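## Task

Move both white-taped parcels onto the top of the work bench that is within reach of arm1 alone, and both blue-taped parcels onto the top of the desk that is within reach of arm3 alone. Each must stand with the arrows printed on its sides pointing upward and its entire base resting on that top. The attempt fails if any of them lies unheld on the floor or on a lower board. Parcels that stay in place only because a robot is holding them are not counted. Finish by opening the grippers and pulling the arms away.

## Robot and tools

Setup. Three identical i2rt Big YAM arms, named arm1, arm2 and arm3, share one scene. Each has six revolute joints, a two-finger gripper and a wrist camera (arm1_cam_wrist, arm2_cam_wrist, arm3_cam_wrist). Two fixed room cameras, room_a and room_b, watch the whole scene. With joints 1 and 6 at zero and the hand level and pointing forward, the wrist camera rides on top of the hand looking toward the fingertips. The hand reaches roughly 1.0 m from the joint1 axis. Loose objects may occasionally get nudged by outside disturbances.

Frames. There is a single scene frame with its origin on the floor and +z up. The hand point lies halfway between the fingertips; its z axis runs along the fingers and the fingers open along its y axis. Each arm's foot has its own pose, which is never printed. Camera calibrations (K, distortion, T_world_to_cam, pos_world) are given per camera and may be slightly off; wrist camera poses are derived from reported joint angles, so joint errors enlarge their error.

execute_actions. Argument "actions" is a list holding one action or nothing. An action is an object keyed by robot name ("arm1", "arm2", "arm3"); under each name sits "joints", an object mapping joint names to absolute targets (not offsets) in joint space. Each robot gets its own object; leave out robots or joints you do not want to command, but note an omitted joint may still be pushing toward an earlier target. Joint names, units and ranges: joint1_rad -2.879 to 2.879 rad (rotation about the foot, positive counter-clockwise seen from above, zero points where the foot faces); joint2_rad 0 to 3.141 (shoulder; zero has the upper arm pointing backward about level, increasing lifts it up and forward); joint3_rad 0 to 3.019 (elbow; zero is fully folded, increasing opens it); joint4_rad -1.692 to 1.57 (hand pitch, positive tips fingers up); joint5_rad -1.57 to 1.57 (sideways hand swing, positive to the arm's right); joint6_rad -2.094 to 2.094 (hand roll, positive clockwise when viewed from behind the hand); gripper_m 0 to 0.093, the fingertip gap in metres. Done tolerances are about ±0.045, 0.14, 0.09, 0.055, 0.03, 0.035 rad and 0.003 m. All commanded motions start together and may finish at different moments; joints move at different speeds, so the hand can sweep a wide path. Optional "cameras" lists which images to return (names above, or "all"; omitted or null means all, [] means none). An out-of-range value or unknown key rejects the whole call with no motion. An empty actions list only reports state and images.

wait takes "seconds" (0 to 10) and commands nothing; it returns state and images. zoom_image takes "camera" and "region" [x0, y0, x1, y1] in pixels of that camera's most recent full image, origin top-left, at most 504 by 504. read_manual returns only licence text. finished_scene takes "scene", the number of the current scene, and closes it irreversibly; its result says whether the goal held and gives the next task. Ending a reply without a tool call ends everything.

Reading results. joint_status tells how each commanded motion ended. "off_target": stopped away from target and possibly still pushing. "contact_stop" or "time_out": the joint now holds where it stopped, though a timed-out joint may keep a target near its position and keep pushing (on_its_own names it). "joint command not followed", usually with a "cause:" line, means a self- or inter-arm collision check blocked that arm's joint targets (the gripper part still runs); blocked joints show "not_followed" and may be retried with later actions. on_its_own lists what the call did not command; "held at" is the held target, not the actual position. To relieve a push, command the joint's reported position. Tiny target changes might not move a joint. Joint torques are raw drive outputs with offsets and noise. MOTOR HOT appears from 85 °C; at 100 °C an OVER-TEMPERATURE FAULT drops the arm and joints report "limit_stop_at_motor_heat" (resend targets afterwards). A reported stop cancels the remaining motion calls in that reply.

Cautions. The arms do not halt on contact and can press hard; sustained pushing overheats motors, and a loaded joint sags. A hard squeeze between two robots ends the run; hard hits also hurt. The collision check can be late and ignores fingers, gripper housings and wrist cameras. Nothing reports robot-robot contact. Avoid dropping, slamming or toppling parcels, keep grip force moderate (about 50 to 62 N per pad at most), and release and retract before ending the scene. The robot keeps your last command while you think.

Each tool is called after "Request:" by a JSON object that holds its "fn" and its "kwargs", one argument or row to a line.

## Session

Request:
{"fn": "execute_actions", "kwargs": {
  "actions": []
}}

Scene clock: 0.00 s.
Joint torques (N m, as the arm reports them, + toward a larger angle): no reading
arm1.joint_positions: joint1_rad=-0.041 joint2_rad=+0.530 joint3_rad=+1.643 joint4_rad=-1.308 joint5_rad=+0.031 joint6_rad=+0.506 gripper_m=+0.094
arm1.joint_status: not commanded
arm1.hand: x=-0.5030 y=-1.0986 z=+1.5621 quat_wxyz=(-0.619, -0.501, -0.591, +0.127) (m; scene frame)
arm2.joint_positions: joint1_rad=-0.181 joint2_rad=+0.586 joint3_rad=+1.586 joint4_rad=-1.317 joint5_rad=+0.172 joint6_rad=-0.620 gripper_m=+0.095
arm2.joint_status: not commanded
arm2.hand: x=+0.2034 y=-0.0152 z=+1.5347 quat_wxyz=(-0.388, +0.808, -0.026, -0.442) (m; scene frame)
arm3.joint_positions: joint1_rad=-0.561 joint2_rad=+0.470 joint3_rad=+1.685 joint4_rad=-1.175 joint5_rad=-0.171 joint6_rad=-0.090 gripper_m=+0.095
arm3.joint_status: not commanded
arm3.hand: x=+0.1494 y=+1.1345 z=+1.5702 quat_wxyz=(+0.150, -0.689, +0.079, +0.705) (m; scene frame)
pictures: arm1_cam_wrist, arm2_cam_wrist, arm3_cam_wrist, room_a, room_b
Images, in order (width x height): arm1_cam_wrist 896x504, arm2_cam_wrist 896x504, arm3_cam_wrist 896x504, room_a 896x504, room_b 896x504.

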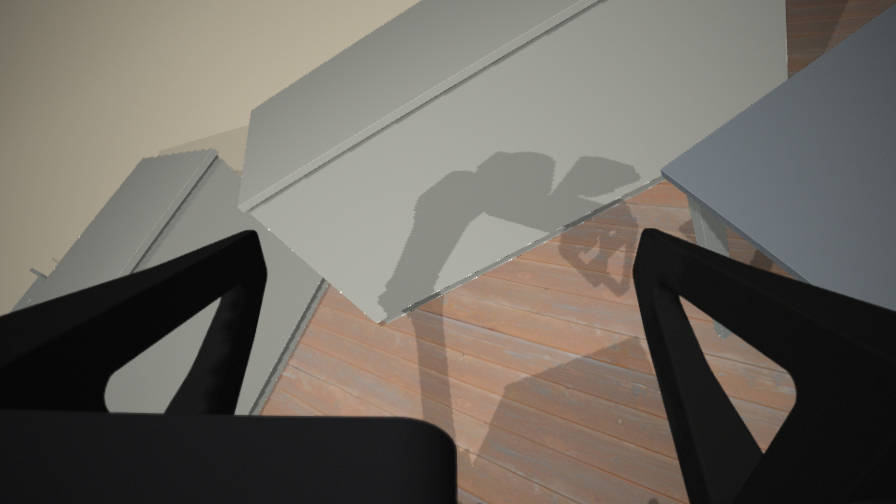

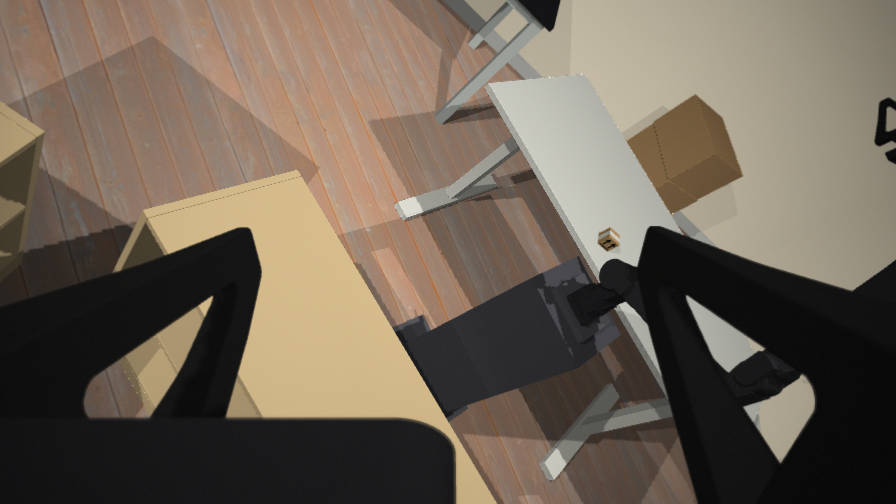

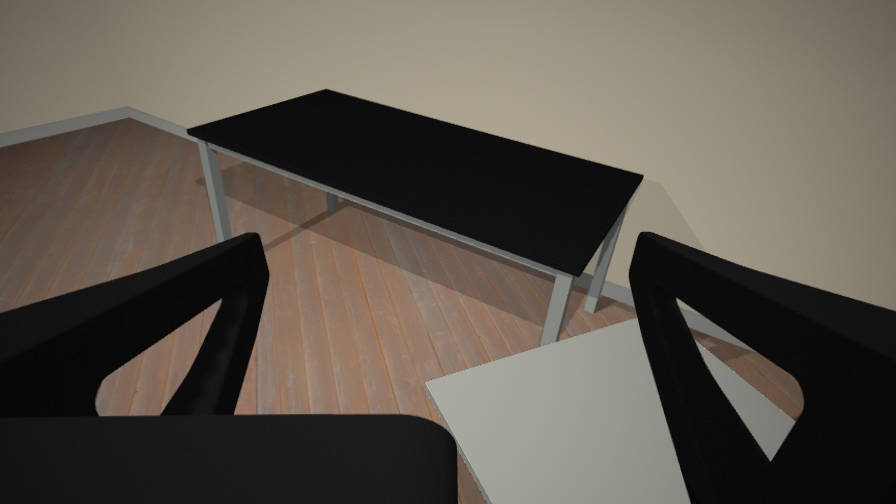

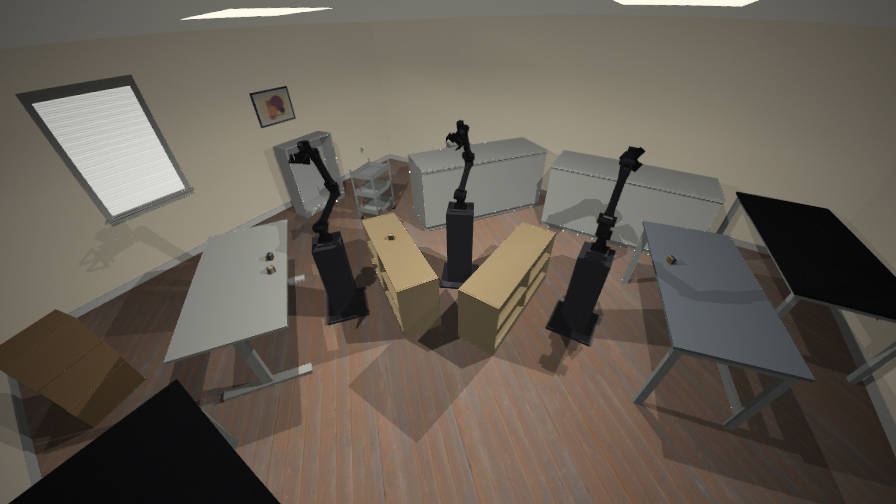

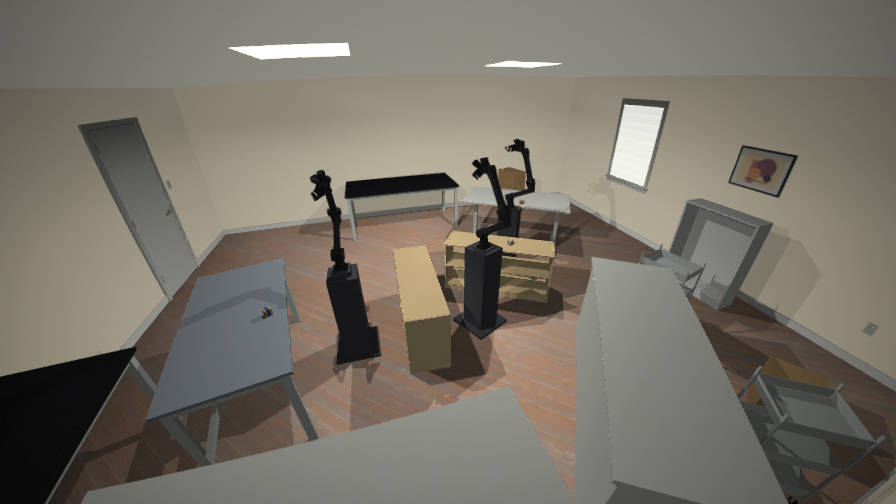

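Request:
{"fn": "zoom_image", "kwargs": {
  "camera": "room_a",
  "region": [200, 200, 440, 335]
}}

Request:
{"fn": "zoom_image", "kwargs": {
  "camera": "room_a",
  "region": [600, 210, 760, 300]
}}

Request:
{"fn": "zoom_image", "kwargs": {
  "camera": "room_b",
  "region": [420, 170, 600, 270]
}}

Request:
{"fn": "zoom_image", "kwargs": {
  "camera": "room_b",
  "region": [200, 270, 340, 350]
}}

Region (200, 200, 440, 335) of room_a's 896x504 image, scaled by 2.100, with more detail than that image has; it fills the top 284 rows of this view, and the rest is white.

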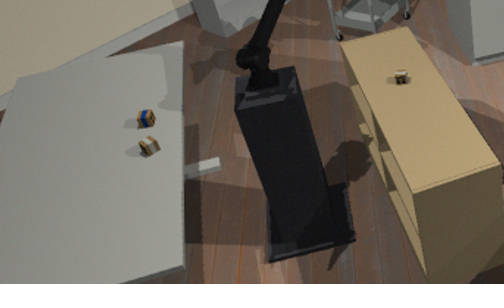

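Region (600, 210, 760, 300) of room_a's 896x504 image, scaled by 3.150, with more detail than that image has; it fills the top 284 rows of this view, and the rest is white.

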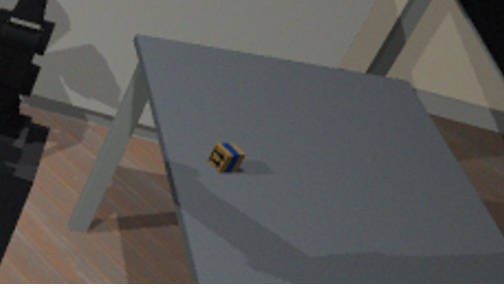

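Region (420, 170, 600, 270) of room_b's 896x504 image, scaled by 2.800, with more detail than that image has.

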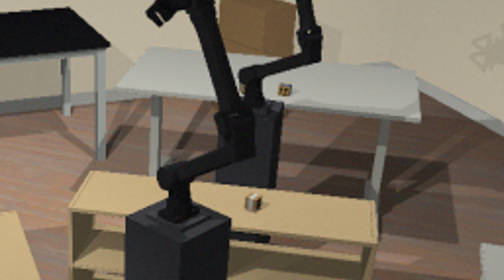

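Region (200, 270, 340, 350) of room_b's 896x504 image, scaled by 3.600, with more detail than that image has; it fills the top 288 rows of this view, and the rest is white.

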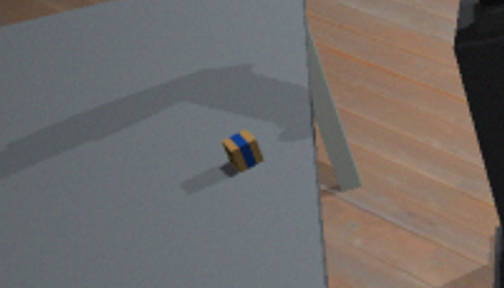

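Request:
{"fn": "zoom_image", "kwargs": {
  "camera": "arm2_cam_wrist",
  "region": [560, 205, 660, 270]
}}

Request:
{"fn": "zoom_image", "kwargs": {
  "camera": "room_a",
  "region": [250, 240, 300, 285]
}}

Request:
{"fn": "zoom_image", "kwargs": {
  "camera": "room_a",
  "region": [650, 245, 700, 275]
}}

Request:
{"fn": "zoom_image", "kwargs": {
  "camera": "room_a",
  "region": [370, 222, 420, 252]
}}

Region (560, 205, 660, 270) of arm2_cam_wrist's 896x504 image, scaled by 5.040, with more detail than that image has; it fills the top 328 rows of this view, and the rest is white.

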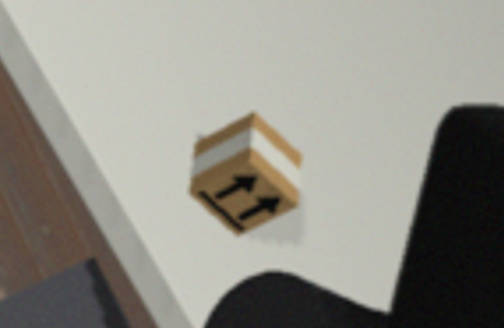

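Region (250, 240, 300, 285) of room_a's 896x504 image, scaled by 10.080, with more detail than that image has; it fills the top 454 rows of this view, and the rest is white.

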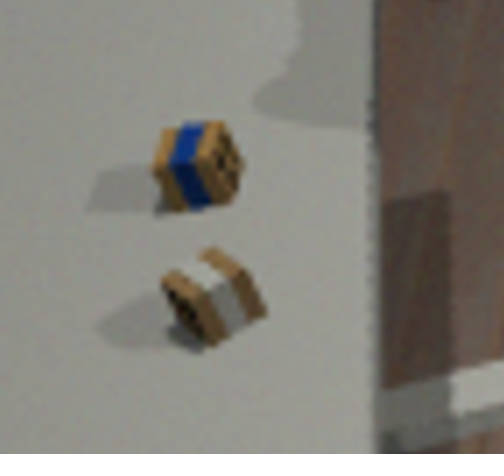

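Region (650, 245, 700, 275) of room_a's 896x504 image, scaled by 10.080, with more detail than that image has; it fills the top 302 rows of this view, and the rest is white.

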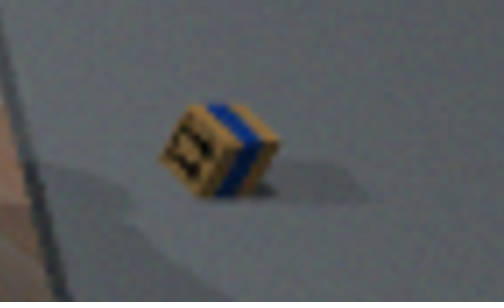

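Region (370, 222, 420, 252) of room_a's 896x504 image, scaled by 10.080, with more detail than that image has; it fills the top 302 rows of this view, and the rest is white.

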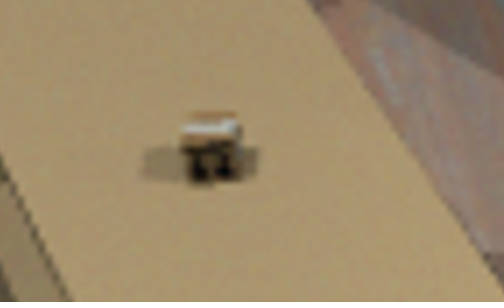

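Request:
{"fn": "execute_actions", "kwargs": {
  "actions": [
    {"arm1":{"joints":{"joint1_rad":-1.03,"joint2_rad":0.823,"joint3_rad":0.604,"joint4_rad":-0.281,"joint5_rad":0,"joint6_rad":0}},"arm2":{"joints":{"joint1_rad":-1.264,"joint2_rad":1.335,"joint3_rad":0.435,"joint4_rad":0.40,"joint5_rad":0,"joint6_rad":0}},"arm3":{"joints":{"joint1_rad":-1.31,"joint2_rad":0.212,"joint3_rad":0.455,"joint4_rad":-0.743,"joint5_rad":0,"joint6_rad":0}}}
  ],
  "cameras": ["arm1_cam_wrist","arm2_cam_wrist","arm3_cam_wrist"]
}}

Scene clock: 8.43 s.
Joint torques (N m, as the arm reports them, + toward a larger angle): arm1=[-0.65 -4.02  9.91  2.38 -0.01 -0.14] | arm2=[-0.41 -6.45  5.96  2.19  0.05  0.15] | arm3=[-0.65  1.17 11.13  2.81 -0.01  0.11]
arm1.joint_positions: joint1_rad=-1.021 joint2_rad=+0.832 joint3_rad=+0.604 joint4_rad=-0.294 joint5_rad=-0.001 joint6_rad=+0.009 gripper_m=+0.094
arm1.joint_status: all done
arm1.hand: x=-0.7016 y=-1.3711 z=+1.1324 quat_wxyz=(-0.300, -0.695, -0.519, +0.398) (m; scene frame)
arm2.joint_positions: joint1_rad=-1.263 joint2_rad=+1.343 joint3_rad=+0.435 joint4_rad=+0.381 joint5_rad=+0.002 joint6_rad=-0.011 gripper_m=+0.095
arm2.joint_status: all done
arm2.hand: x=+0.3815 y=+0.3151 z=+0.9868 quat_wxyz=(-0.374, +0.591, -0.631, -0.336) (m; scene frame)
arm3.joint_positions: joint1_rad=-1.306 joint2_rad=+0.227 joint3_rad=+0.452 joint4_rad=-0.750 joint5_rad=-0.002 joint6_rad=-0.008 gripper_m=+0.095
arm3.joint_status: all done
arm3.hand: x=+0.1617 y=+1.3558 z=+1.0838 quat_wxyz=(+0.291, -0.708, +0.500, +0.405) (m; scene frame)
pictures: arm1_cam_wrist, arm2_cam_wrist, arm3_cam_wrist
camera_calibration (this result's frames):
arm1_cam_wrist: T_world_to_cam=[[-0.957776, 0.287178, -0.0139256, -0.263443], [0.267896, 0.873787, -0.405866, 1.84887], [-0.104388, -0.392459, -0.913826, 0.545075], [0, 0, 0, 1]] pos_world=[-0.690725, -1.32594, 1.24483]
arm2_cam_wrist: T_world_to_cam=[[0.996412, -0.0812406, 0.0237101, -0.381208], [-0.0641998, -0.908147, -0.4137, 0.724634], [0.0551414, 0.410693, -0.910105, 0.868666], [0, 0, 0, 1]] pos_world=[0.378463, 0.270349, 1.0994]
arm3_cam_wrist: T_world_to_cam=[[0.941511, 0.336962, 0.00373045, -0.614367], [0.307735, -0.855232, -0.416986, 1.56566], [-0.137318, 0.393745, -0.908905, 0.59619], [0, 0, 0, 1]] pos_world=[0.178492, 1.31127, 1.19703]
Images, in order (width x height): arm1_cam_wrist 896x504, arm2_cam_wrist 896x504, arm3_cam_wrist 896x504.

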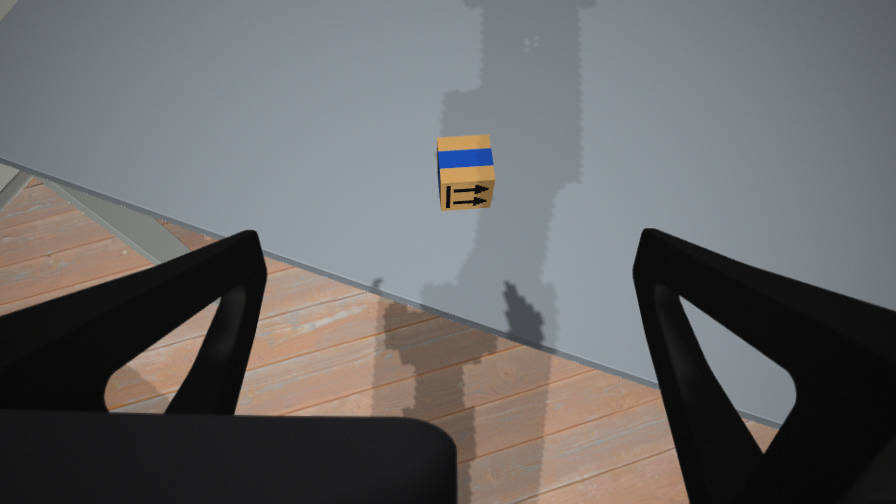

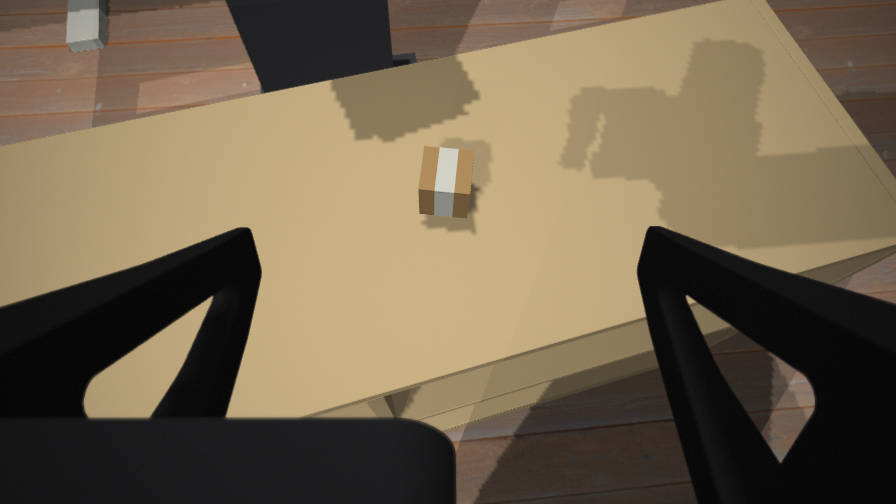

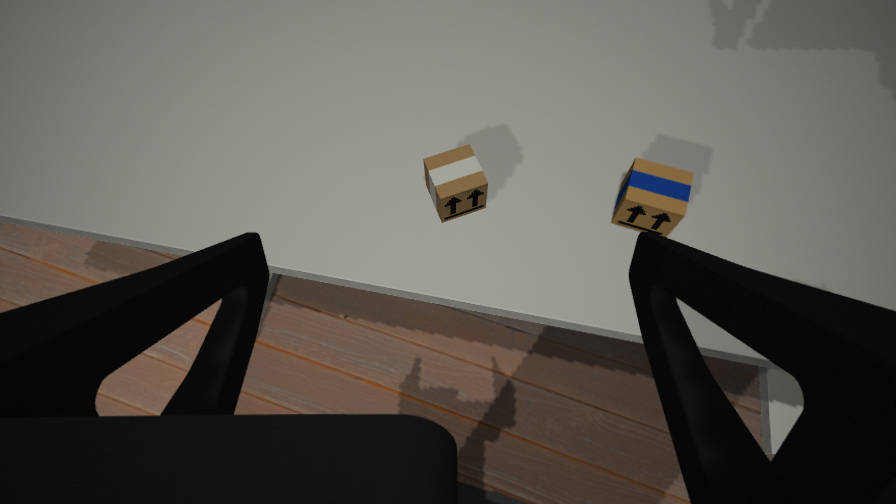

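Request:
{"fn": "zoom_image", "kwargs": {
  "camera": "arm1_cam_wrist",
  "region": [406, 120, 526, 220]
}}

Request:
{"fn": "zoom_image", "kwargs": {
  "camera": "arm2_cam_wrist",
  "region": [386, 130, 506, 230]
}}

Request:
{"fn": "zoom_image", "kwargs": {
  "camera": "arm3_cam_wrist",
  "region": [396, 130, 516, 230]
}}

Region (406, 120, 526, 220) of arm1_cam_wrist's 896x504 image, scaled by 4.200, with more detail than that image has.

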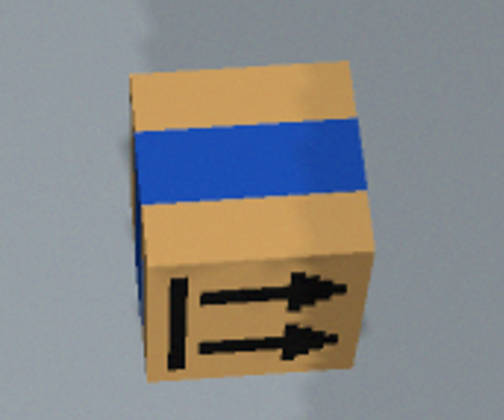

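Region (386, 130, 506, 230) of arm2_cam_wrist's 896x504 image, scaled by 4.200, with more detail than that image has.

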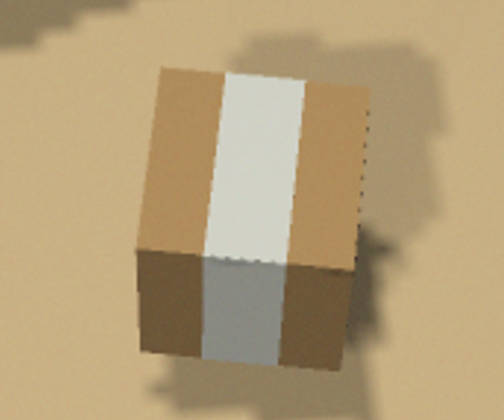

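Region (396, 130, 516, 230) of arm3_cam_wrist's 896x504 image, scaled by 4.200, with more detail than that image has.

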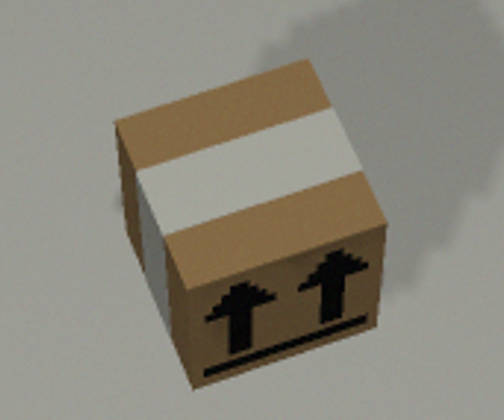

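Request:
{"fn": "execute_actions", "kwargs": {
  "actions": [
    {"arm1":{"joints":{"joint1_rad":-1.159,"joint2_rad":2.208,"joint3_rad":1.818,"joint4_rad":-1.276,"joint5_rad":-0.4265,"joint6_rad":1.344}},"arm2":{"joints":{"joint1_rad":-1.260,"joint2_rad":2.566,"joint3_rad":0.969,"joint4_rad":1.246,"joint5_rad":0.093,"joint6_rad":0.034}},"arm3":{"joints":{"joint1_rad":-1.320,"joint2_rad":1.820,"joint3_rad":1.190,"joint4_rad":-0.941,"joint5_rad":0,"joint6_rad":-0.394}}}
  ],
  "cameras": ["arm1_cam_wrist","arm2_cam_wrist","arm3_cam_wrist"]
}}

Scene clock: 15.23 s.
Joint torques (N m, as the arm reports them, + toward a larger angle): arm1=[ -0.6  -21.21  10.57   0.07  -0.46   0.05] | arm2=[ -0.14 -14.8    1.63   2.27   0.24   0.15] | arm3=[ -1.01 -15.05   9.     0.75  -0.03  -0.04]
arm1.joint_positions: joint1_rad=-1.153 joint2_rad=+2.195 joint3_rad=+1.779 joint4_rad=-1.270 joint5_rad=-0.423 joint6_rad=+1.334 gripper_m=+0.094
arm1.joint_status: all done
arm1.hand: x=-0.7757 y=-1.5800 z=+0.8987 quat_wxyz=(-0.010, -0.972, +0.099, -0.215) (m; scene frame)
arm2.joint_positions: joint1_rad=-1.263 joint2_rad=+2.570 joint3_rad=+0.963 joint4_rad=+1.227 joint5_rad=+0.091 joint6_rad=+0.023 gripper_m=+0.095
arm2.joint_status: all done
arm2.hand: x=+0.4100 y=+0.4564 z=+0.7031 quat_wxyz=(-0.437, +0.535, -0.628, -0.358) (m; scene frame)
arm3.joint_positions: joint1_rad=-1.311 joint2_rad=+1.802 joint3_rad=+1.175 joint4_rad=-0.934 joint5_rad=-0.002 joint6_rad=-0.386 gripper_m=+0.095
arm3.joint_status: all done
arm3.hand: x=+0.0887 y=+1.5768 z=+0.8530 quat_wxyz=(+0.003, -0.909, +0.416, +0.003) (m; scene frame)
pictures: arm1_cam_wrist, arm2_cam_wrist, arm3_cam_wrist
camera_calibration (this result's frames):
arm1_cam_wrist: T_world_to_cam=[[0.207909, 0.977776, 0.0269647, 1.68095], [0.475762, -0.125173, 0.870622, -0.607872], [0.854649, -0.168181, -0.491214, 0.960315], [0, 0, 0, 1]] pos_world=[-0.881013, -1.55818, 0.95562]
arm2_cam_wrist: T_world_to_cam=[[0.983915, -0.17709, 0.0234499, -0.342417], [-0.136088, -0.828112, -0.543794, 0.821862], [0.11572, 0.531855, -0.838891, 0.420669], [0, 0, 0, 1]] pos_world=[0.400075, 0.39622, 0.807849]
arm3_cam_wrist: T_world_to_cam=[[0.756301, 0.654196, -0.00610845, -1.0946], [0.540212, -0.619206, 0.569873, 0.446357], [0.369026, -0.434295, -0.82171, 1.47566], [0, 0, 0, 1]] pos_world=[0.0421621, 1.63334, 0.951512]
Images, in order (width x height): arm1_cam_wrist 896x504, arm2_cam_wrist 896x504, arm3_cam_wrist 896x504.

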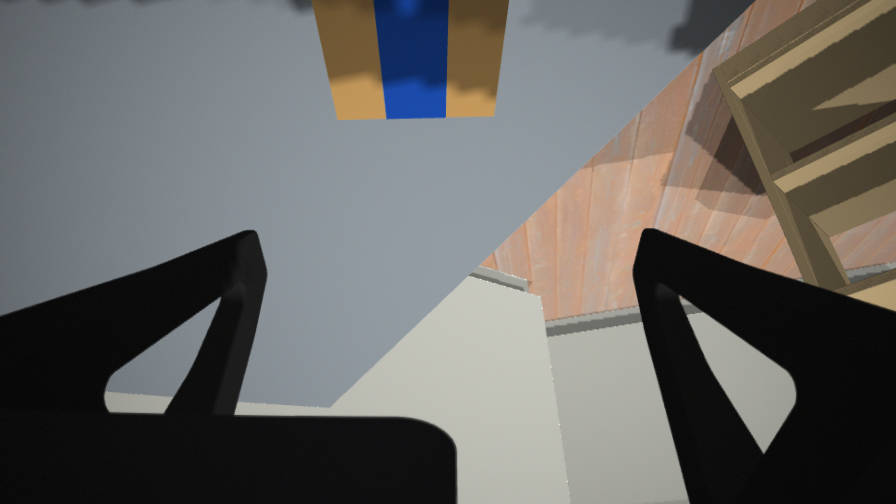

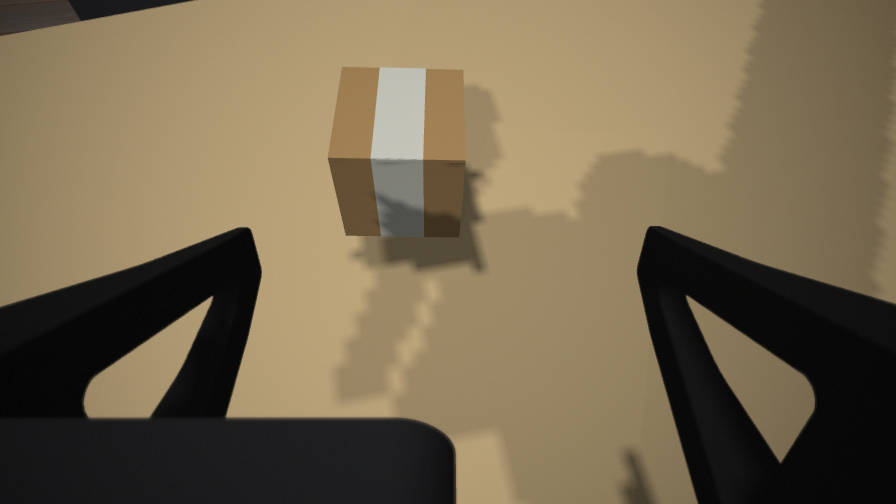

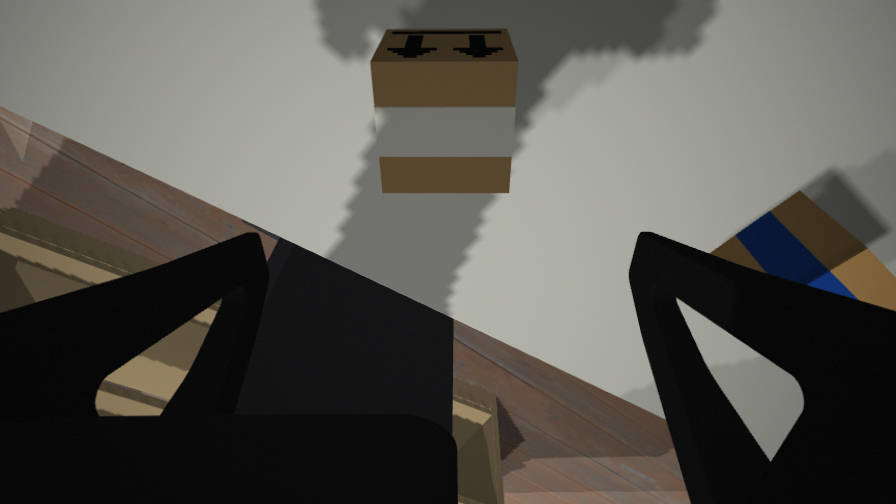

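Request:
{"fn": "execute_actions", "kwargs": {
  "actions": [
    {"arm1":{"joints":{"joint1_rad":-1.172,"joint2_rad":2.314,"joint3_rad":1.764,"joint4_rad":-1.116,"joint5_rad":-0.4265,"joint6_rad":1.344}},"arm2":{"joints":{"joint1_rad":-1.254,"joint2_rad":2.618,"joint3_rad":1.25,"joint4_rad":1.035}},"arm3":{"joints":{"joint1_rad":-1.311,"joint2_rad":1.999,"joint3_rad":1.134,"joint4_rad":-0.706}}}
  ],
  "cameras": ["arm1_cam_wrist","arm2_cam_wrist","arm3_cam_wrist"]
}}

Scene clock: 18.47 s.
Joint torques (N m, as the arm reports them, + toward a larger angle): arm1=[ -0.96 -21.17   7.4    0.61  -0.47   0.04] | arm2=[  0.12 -16.54   3.51   1.16   0.23   0.15] | arm3=[ -0.32 -18.07   7.08   1.29  -0.03  -0.04]
arm1.joint_positions: joint1_rad=-1.159 joint2_rad=+2.296 joint3_rad=+1.760 joint4_rad=-1.123 joint5_rad=-0.423 joint6_rad=+1.335 gripper_m=+0.094
arm1.joint_status: all done
arm1.hand: x=-0.7842 y=-1.5881 z=+0.8281 quat_wxyz=(-0.024, -0.972, +0.100, -0.211) (m; scene frame)
arm2.joint_positions: joint1_rad=-1.262 joint2_rad=+2.616 joint3_rad=+1.242 joint4_rad=+1.045 joint5_rad=+0.091 joint6_rad=+0.023 gripper_m=+0.095
arm2.joint_status: all done
arm2.hand: x=+0.4173 y=+0.5553 z=+0.7063 quat_wxyz=(-0.452, +0.525, -0.617, -0.373) (m; scene frame)
arm3.joint_positions: joint1_rad=-1.311 joint2_rad=+1.999 joint3_rad=+1.125 joint4_rad=-0.716 joint5_rad=-0.002 joint6_rad=-0.386 gripper_m=+0.095
arm3.joint_status: all done
arm3.hand: x=+0.0904 y=+1.5719 z=+0.7477 quat_wxyz=(-0.008, -0.909, +0.416, -0.006) (m; scene frame)
pictures: arm1_cam_wrist, arm2_cam_wrist, arm3_cam_wrist
camera_calibration (this result's frames):
arm1_cam_wrist: T_world_to_cam=[[0.214933, 0.976629, 0.000737233, 1.71788], [0.484479, -0.107278, 0.8682, -0.506135], [0.847988, -0.186248, -0.496214, 0.901708], [0, 0, 0, 1]] pos_world=[-0.888656, -1.56409, 0.885599]
arm2_cam_wrist: T_world_to_cam=[[0.984038, -0.177002, 0.0184063, -0.328651], [-0.132894, -0.799707, -0.585499, 0.918773], [0.118354, 0.573707, -0.810464, 0.32551], [0, 0, 0, 1]] pos_world=[0.406979, 0.48983, 0.807804]
arm3_cam_wrist: T_world_to_cam=[[0.756417, 0.653874, -0.0167807, -1.08489], [0.534963, -0.603688, 0.591079, 0.462643], [0.376361, -0.45608, -0.806439, 1.40859], [0, 0, 0, 1]] pos_world=[0.0429977, 1.63111, 0.844277]
Images, in order (width x height): arm1_cam_wrist 896x504, arm2_cam_wrist 896x504, arm3_cam_wrist 896x504.

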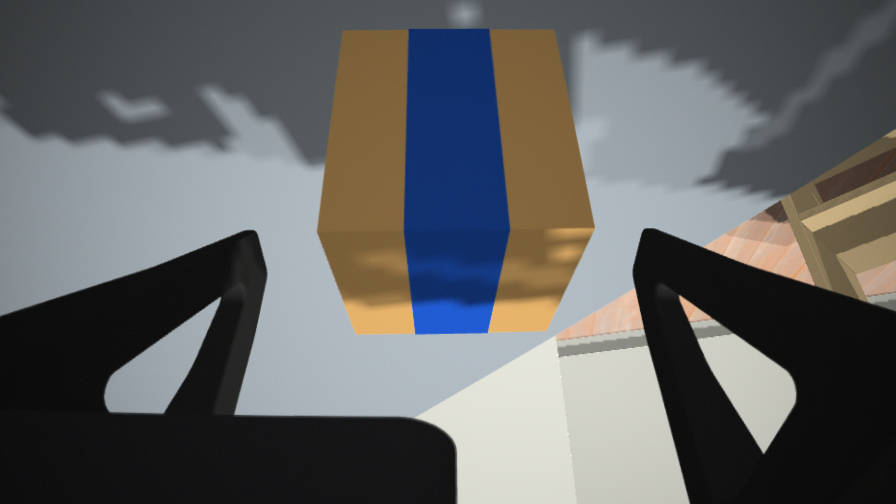

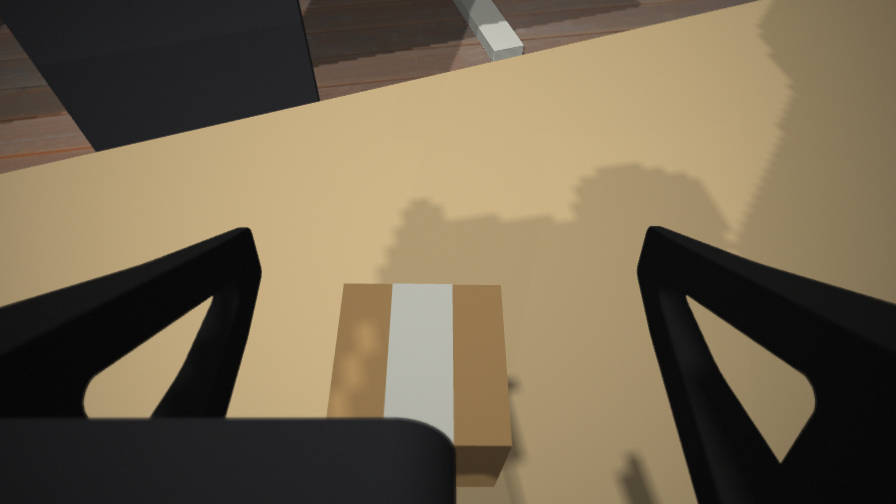

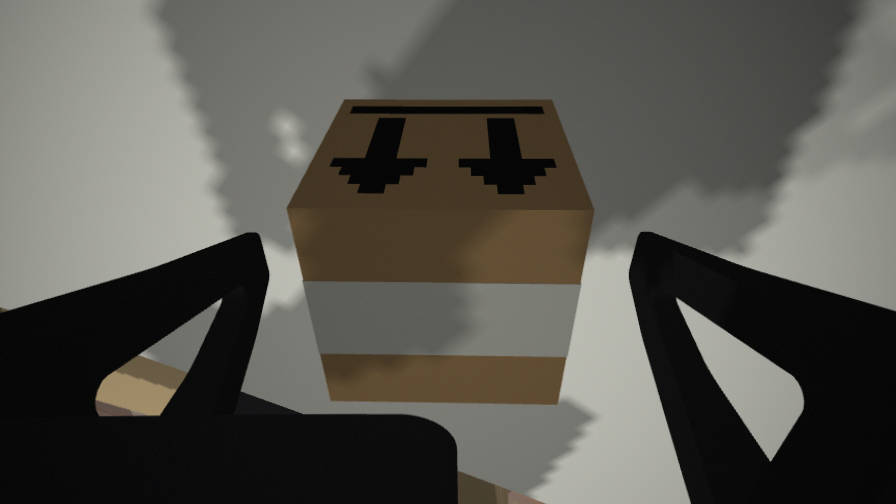

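Request:
{"fn": "execute_actions", "kwargs": {
  "actions": [
    {"arm1":{"joints":{"joint1_rad":-1.18,"joint2_rad":2.333,"joint4_rad":-1.095}},"arm2":{"joints":{"joint1_rad":-1.243,"joint2_rad":2.765,"joint3_rad":1.365,"joint4_rad":1.07}},"arm3":{"joints":{"gripper_m":0.03}}}
  ],
  "cameras": ["arm1_cam_wrist","arm2_cam_wrist"]
}}

Scene clock: 19.83 s.
Joint torques (N m, as the arm reports them, + toward a larger angle): arm1=[ -1.05 -19.72   7.34   0.69  -0.46   0.04] | arm2=[ -0.08 -16.86   3.53   2.12   0.23   0.15] | arm3=[ -0.37 -17.54   6.98   1.31  -0.04  -0.04]
arm1.joint_positions: joint1_rad=-1.167 joint2_rad=+2.296 joint3_rad=+1.760 joint4_rad=-1.102 joint5_rad=-0.423 joint6_rad=+1.335 gripper_m=+0.094
arm1.joint_status: all done
arm1.hand: x=-0.7910 y=-1.5908 z=+0.8277 quat_wxyz=(-0.034, -0.972, +0.102, -0.207) (m; scene frame)
arm2.joint_positions: joint1_rad=-1.247 joint2_rad=+2.769 joint3_rad=+1.353 joint4_rad=+1.055 joint5_rad=+0.091 joint6_rad=+0.023 gripper_m=+0.095
arm2.joint_status: all done
arm2.hand: x=+0.4073 y=+0.5541 z=+0.6394 quat_wxyz=(-0.440, +0.537, -0.620, -0.367) (m; scene frame)
arm3.joint_positions: joint1_rad=-1.311 joint2_rad=+1.999 joint3_rad=+1.125 joint4_rad=-0.716 joint5_rad=-0.002 joint6_rad=-0.387 gripper_m=+0.050
arm3.joint_status: gripper_m off_target (ended at +0.050, target +0.030)
arm3.hand: x=+0.0905 y=+1.5719 z=+0.7477 quat_wxyz=(-0.008, -0.909, +0.416, -0.006) (m; scene frame)
pictures: arm1_cam_wrist, arm2_cam_wrist
camera_calibration (this result's frames):
arm1_cam_wrist: T_world_to_cam=[[0.22256, 0.974725, -0.0194678, 1.74175], [0.491087, -0.0948355, 0.865933, -0.475906], [0.8422, -0.202282, -0.499781, 0.879659], [0, 0, 0, 1]] pos_world=[-0.89478, -1.56492, 0.885647]
arm2_cam_wrist: T_world_to_cam=[[0.98656, -0.161934, 0.0218317, -0.329336], [-0.122169, -0.819737, -0.559559, 0.867516], [0.108508, 0.549371, -0.828503, 0.302215], [0, 0, 0, 1]] pos_world=[0.3981, 0.491776, 0.743002]
Images, in order (width x height): arm1_cam_wrist 896x504, arm2_cam_wrist 896x504.

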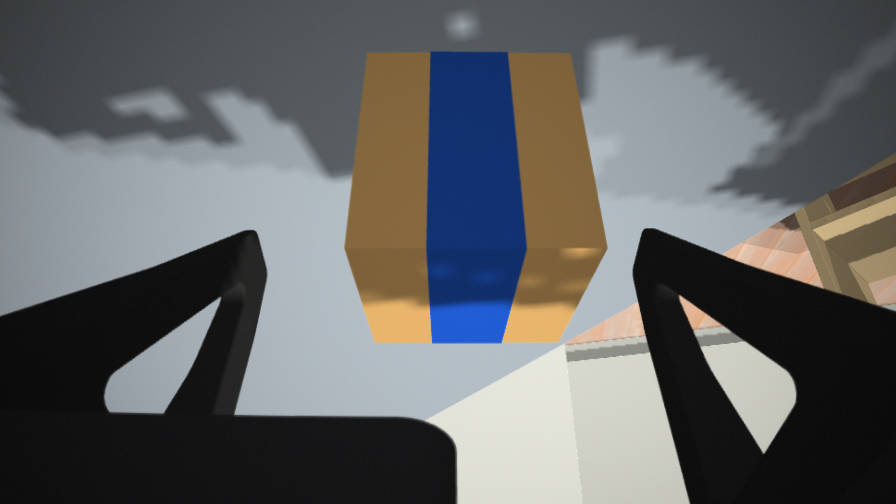

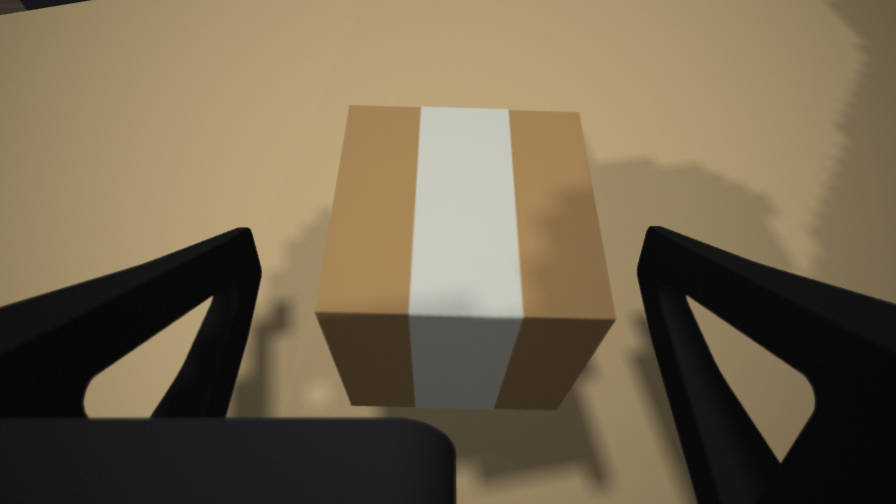

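Request:
{"fn": "execute_actions", "kwargs": {
  "actions": [
    {"arm1":{"joints":{"joint2_rad":2.298,"joint3_rad":1.725,"joint4_rad":-1.072}},"arm2":{"joints":{"gripper_m":0.03}},"arm3":{"joints":{"joint2_rad":1.522,"joint3_rad":1.10,"joint4_rad":-1.15}}}
  ],
  "cameras": ["arm1_cam_wrist"]
}}

Scene clock: 22.47 s.
Joint torques (N m, as the arm reports them, + toward a larger angle): arm1=[ -1.02 -22.17   6.87   0.67  -0.46   0.05] | arm2=[ -0.15 -17.13   3.47   2.13   0.2    0.14] | arm3=[ -0.32 -10.15   9.66   0.69  -0.04  -0.03]
arm1.joint_positions: joint1_rad=-1.167 joint2_rad=+2.296 joint3_rad=+1.728 joint4_rad=-1.079 joint5_rad=-0.423 joint6_rad=+1.335 gripper_m=+0.094
arm1.joint_status: all done
arm1.hand: x=-0.7874 y=-1.5828 z=+0.8173 quat_wxyz=(-0.030, -0.972, +0.103, -0.209) (m; scene frame)
arm2.joint_positions: joint1_rad=-1.247 joint2_rad=+2.769 joint3_rad=+1.353 joint4_rad=+1.055 joint5_rad=+0.091 joint6_rad=+0.024 gripper_m=+0.050
arm2.joint_status: gripper_m off_target (ended at +0.050, target +0.030)
arm2.hand: x=+0.4073 y=+0.5541 z=+0.6394 quat_wxyz=(-0.440, +0.536, -0.620, -0.367) (m; scene frame)
arm3.joint_positions: joint1_rad=-1.311 joint2_rad=+1.502 joint3_rad=+1.089 joint4_rad=-1.141 joint5_rad=-0.002 joint6_rad=-0.387 gripper_m=+0.050
arm3.joint_status: all done
arm3.hand: x=+0.1106 y=+1.5119 z=+0.9538 quat_wxyz=(+0.006, -0.909, +0.416, +0.006) (m; scene frame)
pictures: arm1_cam_wrist
camera_calibration (this result's frames):
arm1_cam_wrist: T_world_to_cam=[[0.222669, 0.974841, -0.0101299, 1.72561], [0.487648, -0.102377, 0.867017, -0.483487], [0.844167, -0.197998, -0.498176, 0.880106], [0, 0, 0, 1]] pos_world=[-0.891425, -1.55744, 0.875119]
Images, in order (width x height): arm1_cam_wrist 896x504.

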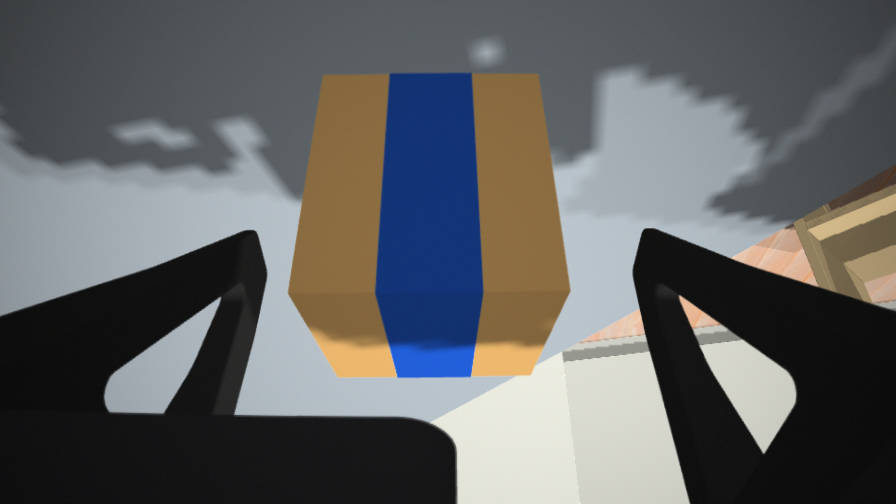

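Request:
{"fn": "execute_actions", "kwargs": {
  "actions": [
    {"arm1":{"joints":{"gripper_m":0.03}},"arm2":{"joints":{"joint2_rad":2.3,"joint3_rad":1.2}},"arm3":{"joints":{"joint1_rad":0.6}}}
  ],
  "cameras": []
}}

Scene clock: 25.10 s.
Joint torques (N m, as the arm reports them, + toward a larger angle): arm1=[ -1.06 -22.27   6.76   0.63  -0.43   0.03] | arm2=[ -0.13 -16.43   5.23   1.76   0.18   0.12] | arm3=[ -0.54 -11.26   9.66   0.7   -0.1   -0.03]
arm1.joint_positions: joint1_rad=-1.167 joint2_rad=+2.296 joint3_rad=+1.728 joint4_rad=-1.079 joint5_rad=-0.424 joint6_rad=+1.336 gripper_m=+0.049
arm1.joint_status: gripper_m off_target (ended at +0.049, target +0.030)
arm1.hand: x=-0.7874 y=-1.5830 z=+0.8174 quat_wxyz=(-0.030, -0.972, +0.103, -0.209) (m; scene frame)
arm2.joint_positions: joint1_rad=-1.247 joint2_rad=+2.298 joint3_rad=+1.195 joint4_rad=+1.065 joint5_rad=+0.091 joint6_rad=+0.024 gripper_m=+0.050
arm2.joint_status: all done
arm2.hand: x=+0.4084 y=+0.6062 z=+0.9173 quat_wxyz=(-0.526, +0.463, -0.548, -0.457) (m; scene frame)
arm3.joint_positions: joint1_rad=+0.606 joint2_rad=+1.505 joint3_rad=+1.089 joint4_rad=-1.141 joint5_rad=+0.000 joint6_rad=-0.387 gripper_m=+0.050
arm3.joint_status: all done
arm3.hand: x=-0.0832 y=+0.8565 z=+0.9529 quat_wxyz=(-0.002, -0.863, -0.505, +0.007) (m; scene frame)
pictures: none
No camera images: the call's "cameras" was empty. Leave "cameras" out to get every camera's image.

Request:
{"fn": "execute_actions", "kwargs": {
  "actions": [
    {"arm1":{"joints":{"joint1_rad":1.267,"joint2_rad":2.0}},"arm2":{"joints":{"joint1_rad":0.739,"joint2_rad":1.9,"joint3_rad":1.0,"joint4_rad":-0.8,"joint5_rad":-0.335,"joint6_rad":1.182}}}
  ],
  "cameras": ["arm1_cam_wrist","arm2_cam_wrist","room_a"]
}}

Scene clock: 29.40 s.
Joint torques (N m, as the arm reports them, + toward a larger angle): arm1=[ -0.85 -19.43   8.41   0.66  -0.31  -0.01] | arm2=[ -0.71 -12.35   4.33  -0.69   0.04   0.16] | arm3=[ -0.78 -11.18   9.65   0.69  -0.09  -0.03]
arm1.joint_positions: joint1_rad=+1.278 joint2_rad=+1.984 joint3_rad=+1.729 joint4_rad=-1.065 joint5_rad=-0.426 joint6_rad=+1.336 gripper_m=+0.049
arm1.joint_status: all done
arm1.hand: x=-0.0220 y=-0.6343 z=+1.0189 quat_wxyz=(+0.089, -0.394, -0.886, -0.229) (m; scene frame)
arm2.joint_positions: joint1_rad=+0.746 joint2_rad=+1.903 joint3_rad=+1.002 joint4_rad=-0.789 joint5_rad=-0.336 joint6_rad=+1.171 gripper_m=+0.050
arm2.joint_status: all done
arm2.hand: x=-0.0255 y=-0.3322 z=+0.8205 quat_wxyz=(+0.075, +0.900, -0.399, +0.160) (m; scene frame)
arm3.joint_positions: joint1_rad=+0.606 joint2_rad=+1.505 joint3_rad=+1.089 joint4_rad=-1.141 joint5_rad=+0.000 joint6_rad=-0.387 gripper_m=+0.050
arm3.joint_status: not commanded
arm3.hand: x=-0.0832 y=+0.8565 z=+0.9529 quat_wxyz=(-0.002, -0.863, -0.505, +0.007) (m; scene frame)
pictures: arm1_cam_wrist, arm2_cam_wrist, room_a
camera_calibration (this result's frames):
arm1_cam_wrist: T_world_to_cam=[[-0.746067, -0.576816, -0.332667, -0.0442921], [-0.553412, 0.259305, 0.791515, -0.650907], [-0.370296, 0.774625, -0.512676, 1.12719], [0, 0, 0, 1]] pos_world=[0.0241285, -0.729912, 1.07835]
arm2_cam_wrist: T_world_to_cam=[[0.73883, 0.673891, 0.000503437, 0.238999], [0.374029, -0.410693, 0.831525, -0.803395], [0.560564, -0.614168, -0.555487, 0.387086], [0, 0, 0, 1]] pos_world=[-0.0930737, -0.253272, 0.882944]
Images, in order (width x height): arm1_cam_wrist 896x504, arm2_cam_wrist 896x504, room_a 896x504.

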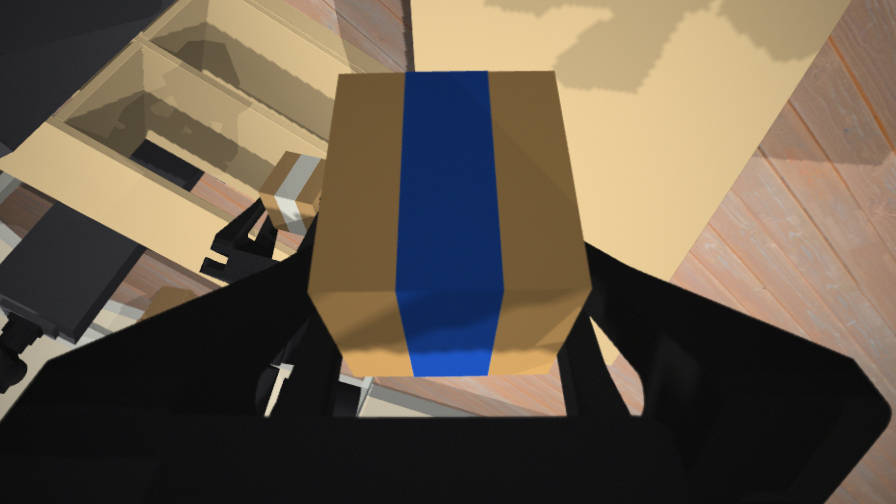

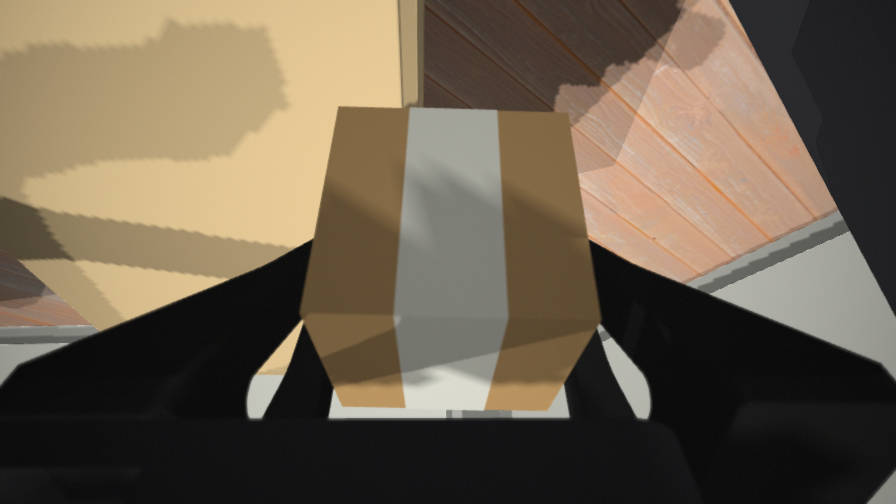

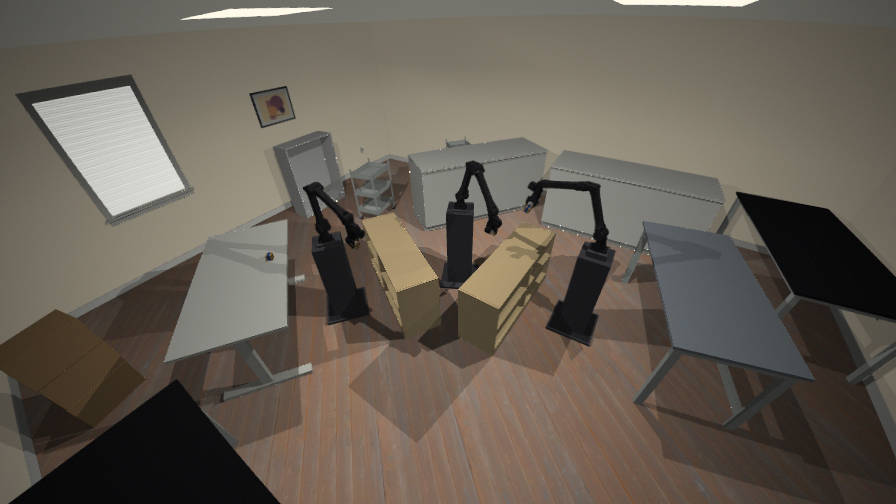

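Request:
{"fn": "execute_actions", "kwargs": {
  "actions": [
    {"arm1":{"joints":{"joint1_rad":1.267,"joint2_rad":2.1,"joint3_rad":1.09,"joint4_rad":0.6,"joint5_rad":0,"joint6_rad":0}},"arm2":{"joints":{"joint2_rad":2.354,"joint3_rad":1.965,"joint4_rad":-1.297}},"arm3":{"joints":{"joint1_rad":1.353}}}
  ],
  "cameras": ["arm1_cam_wrist","arm2_cam_wrist"]
}}

Scene clock: 32.73 s.
Joint torques (N m, as the arm reports them, + toward a larger angle): arm1=[ -0.6  -18.53   6.02   2.55   0.15  -0.18] | arm2=[ -0.78 -18.92   8.62  -0.71   0.02   0.14] | arm3=[ -0.75 -11.21   9.63   0.68  -0.08  -0.02]
arm1.joint_positions: joint1_rad=+1.278 joint2_rad=+2.101 joint3_rad=+1.087 joint4_rad=+0.584 joint5_rad=-0.004 joint6_rad=+0.010 gripper_m=+0.049
arm1.joint_status: all done
arm1.hand: x=+0.0392 y=-0.6819 z=+0.8843 quat_wxyz=(-0.525, +0.181, -0.822, -0.127) (m; scene frame)
arm2.joint_positions: joint1_rad=+0.746 joint2_rad=+2.345 joint3_rad=+1.936 joint4_rad=-1.286 joint5_rad=-0.336 joint6_rad=+1.172 gripper_m=+0.050
arm2.joint_status: all done
arm2.hand: x=-0.2484 y=-0.4159 z=+0.8531 quat_wxyz=(+0.073, +0.899, -0.399, +0.162) (m; scene frame)
arm3.joint_positions: joint1_rad=+1.359 joint2_rad=+1.505 joint3_rad=+1.089 joint4_rad=-1.141 joint5_rad=-0.001 joint6_rad=-0.388 gripper_m=+0.050
arm3.joint_status: all done
arm3.hand: x=+0.1825 y=+0.7030 z=+0.9533 quat_wxyz=(-0.004, -0.617, -0.787, +0.006) (m; scene frame)
pictures: arm1_cam_wrist, arm2_cam_wrist
camera_calibration (this result's frames):
arm1_cam_wrist: T_world_to_cam=[[0.42712, -0.903739, -0.0287117, -0.608582], [-0.791925, -0.358573, -0.494246, 0.226835], [0.436374, 0.23384, -0.868848, 1.03227], [0, 0, 0, 1]] pos_world=[-0.0108806, -0.710047, 0.991522]
arm2_cam_wrist: T_world_to_cam=[[0.739279, 0.67338, 0.00516102, 0.456047], [0.370126, -0.412727, 0.832264, -0.783962], [0.56256, -0.613365, -0.554356, 0.478589], [0, 0, 0, 1]] pos_world=[-0.316216, -0.337105, 0.915418]
Images, in order (width x height): arm1_cam_wrist 896x504, arm2_cam_wrist 896x504.

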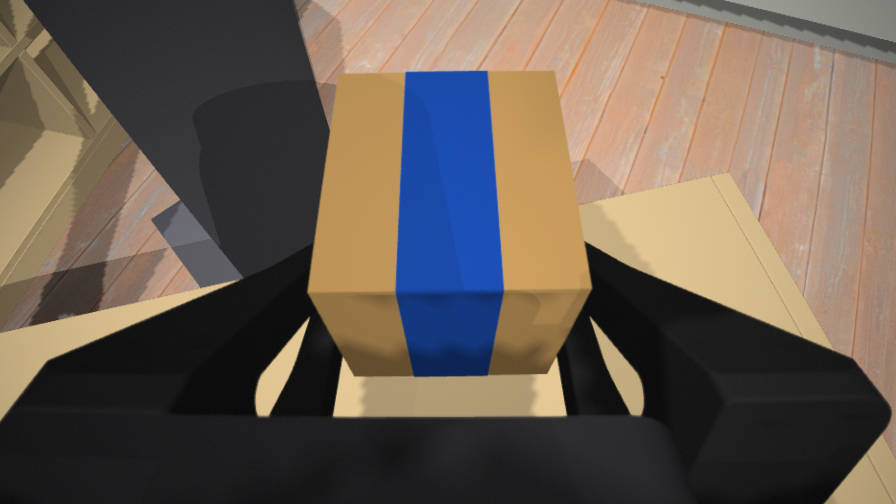

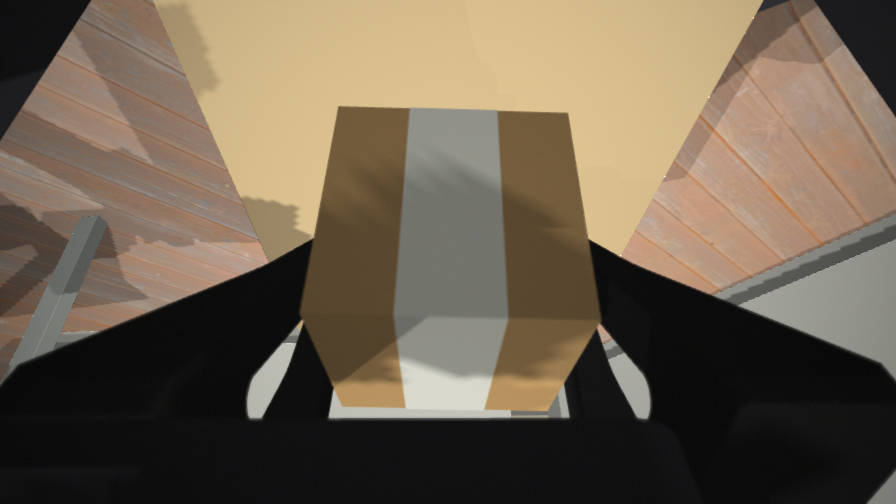

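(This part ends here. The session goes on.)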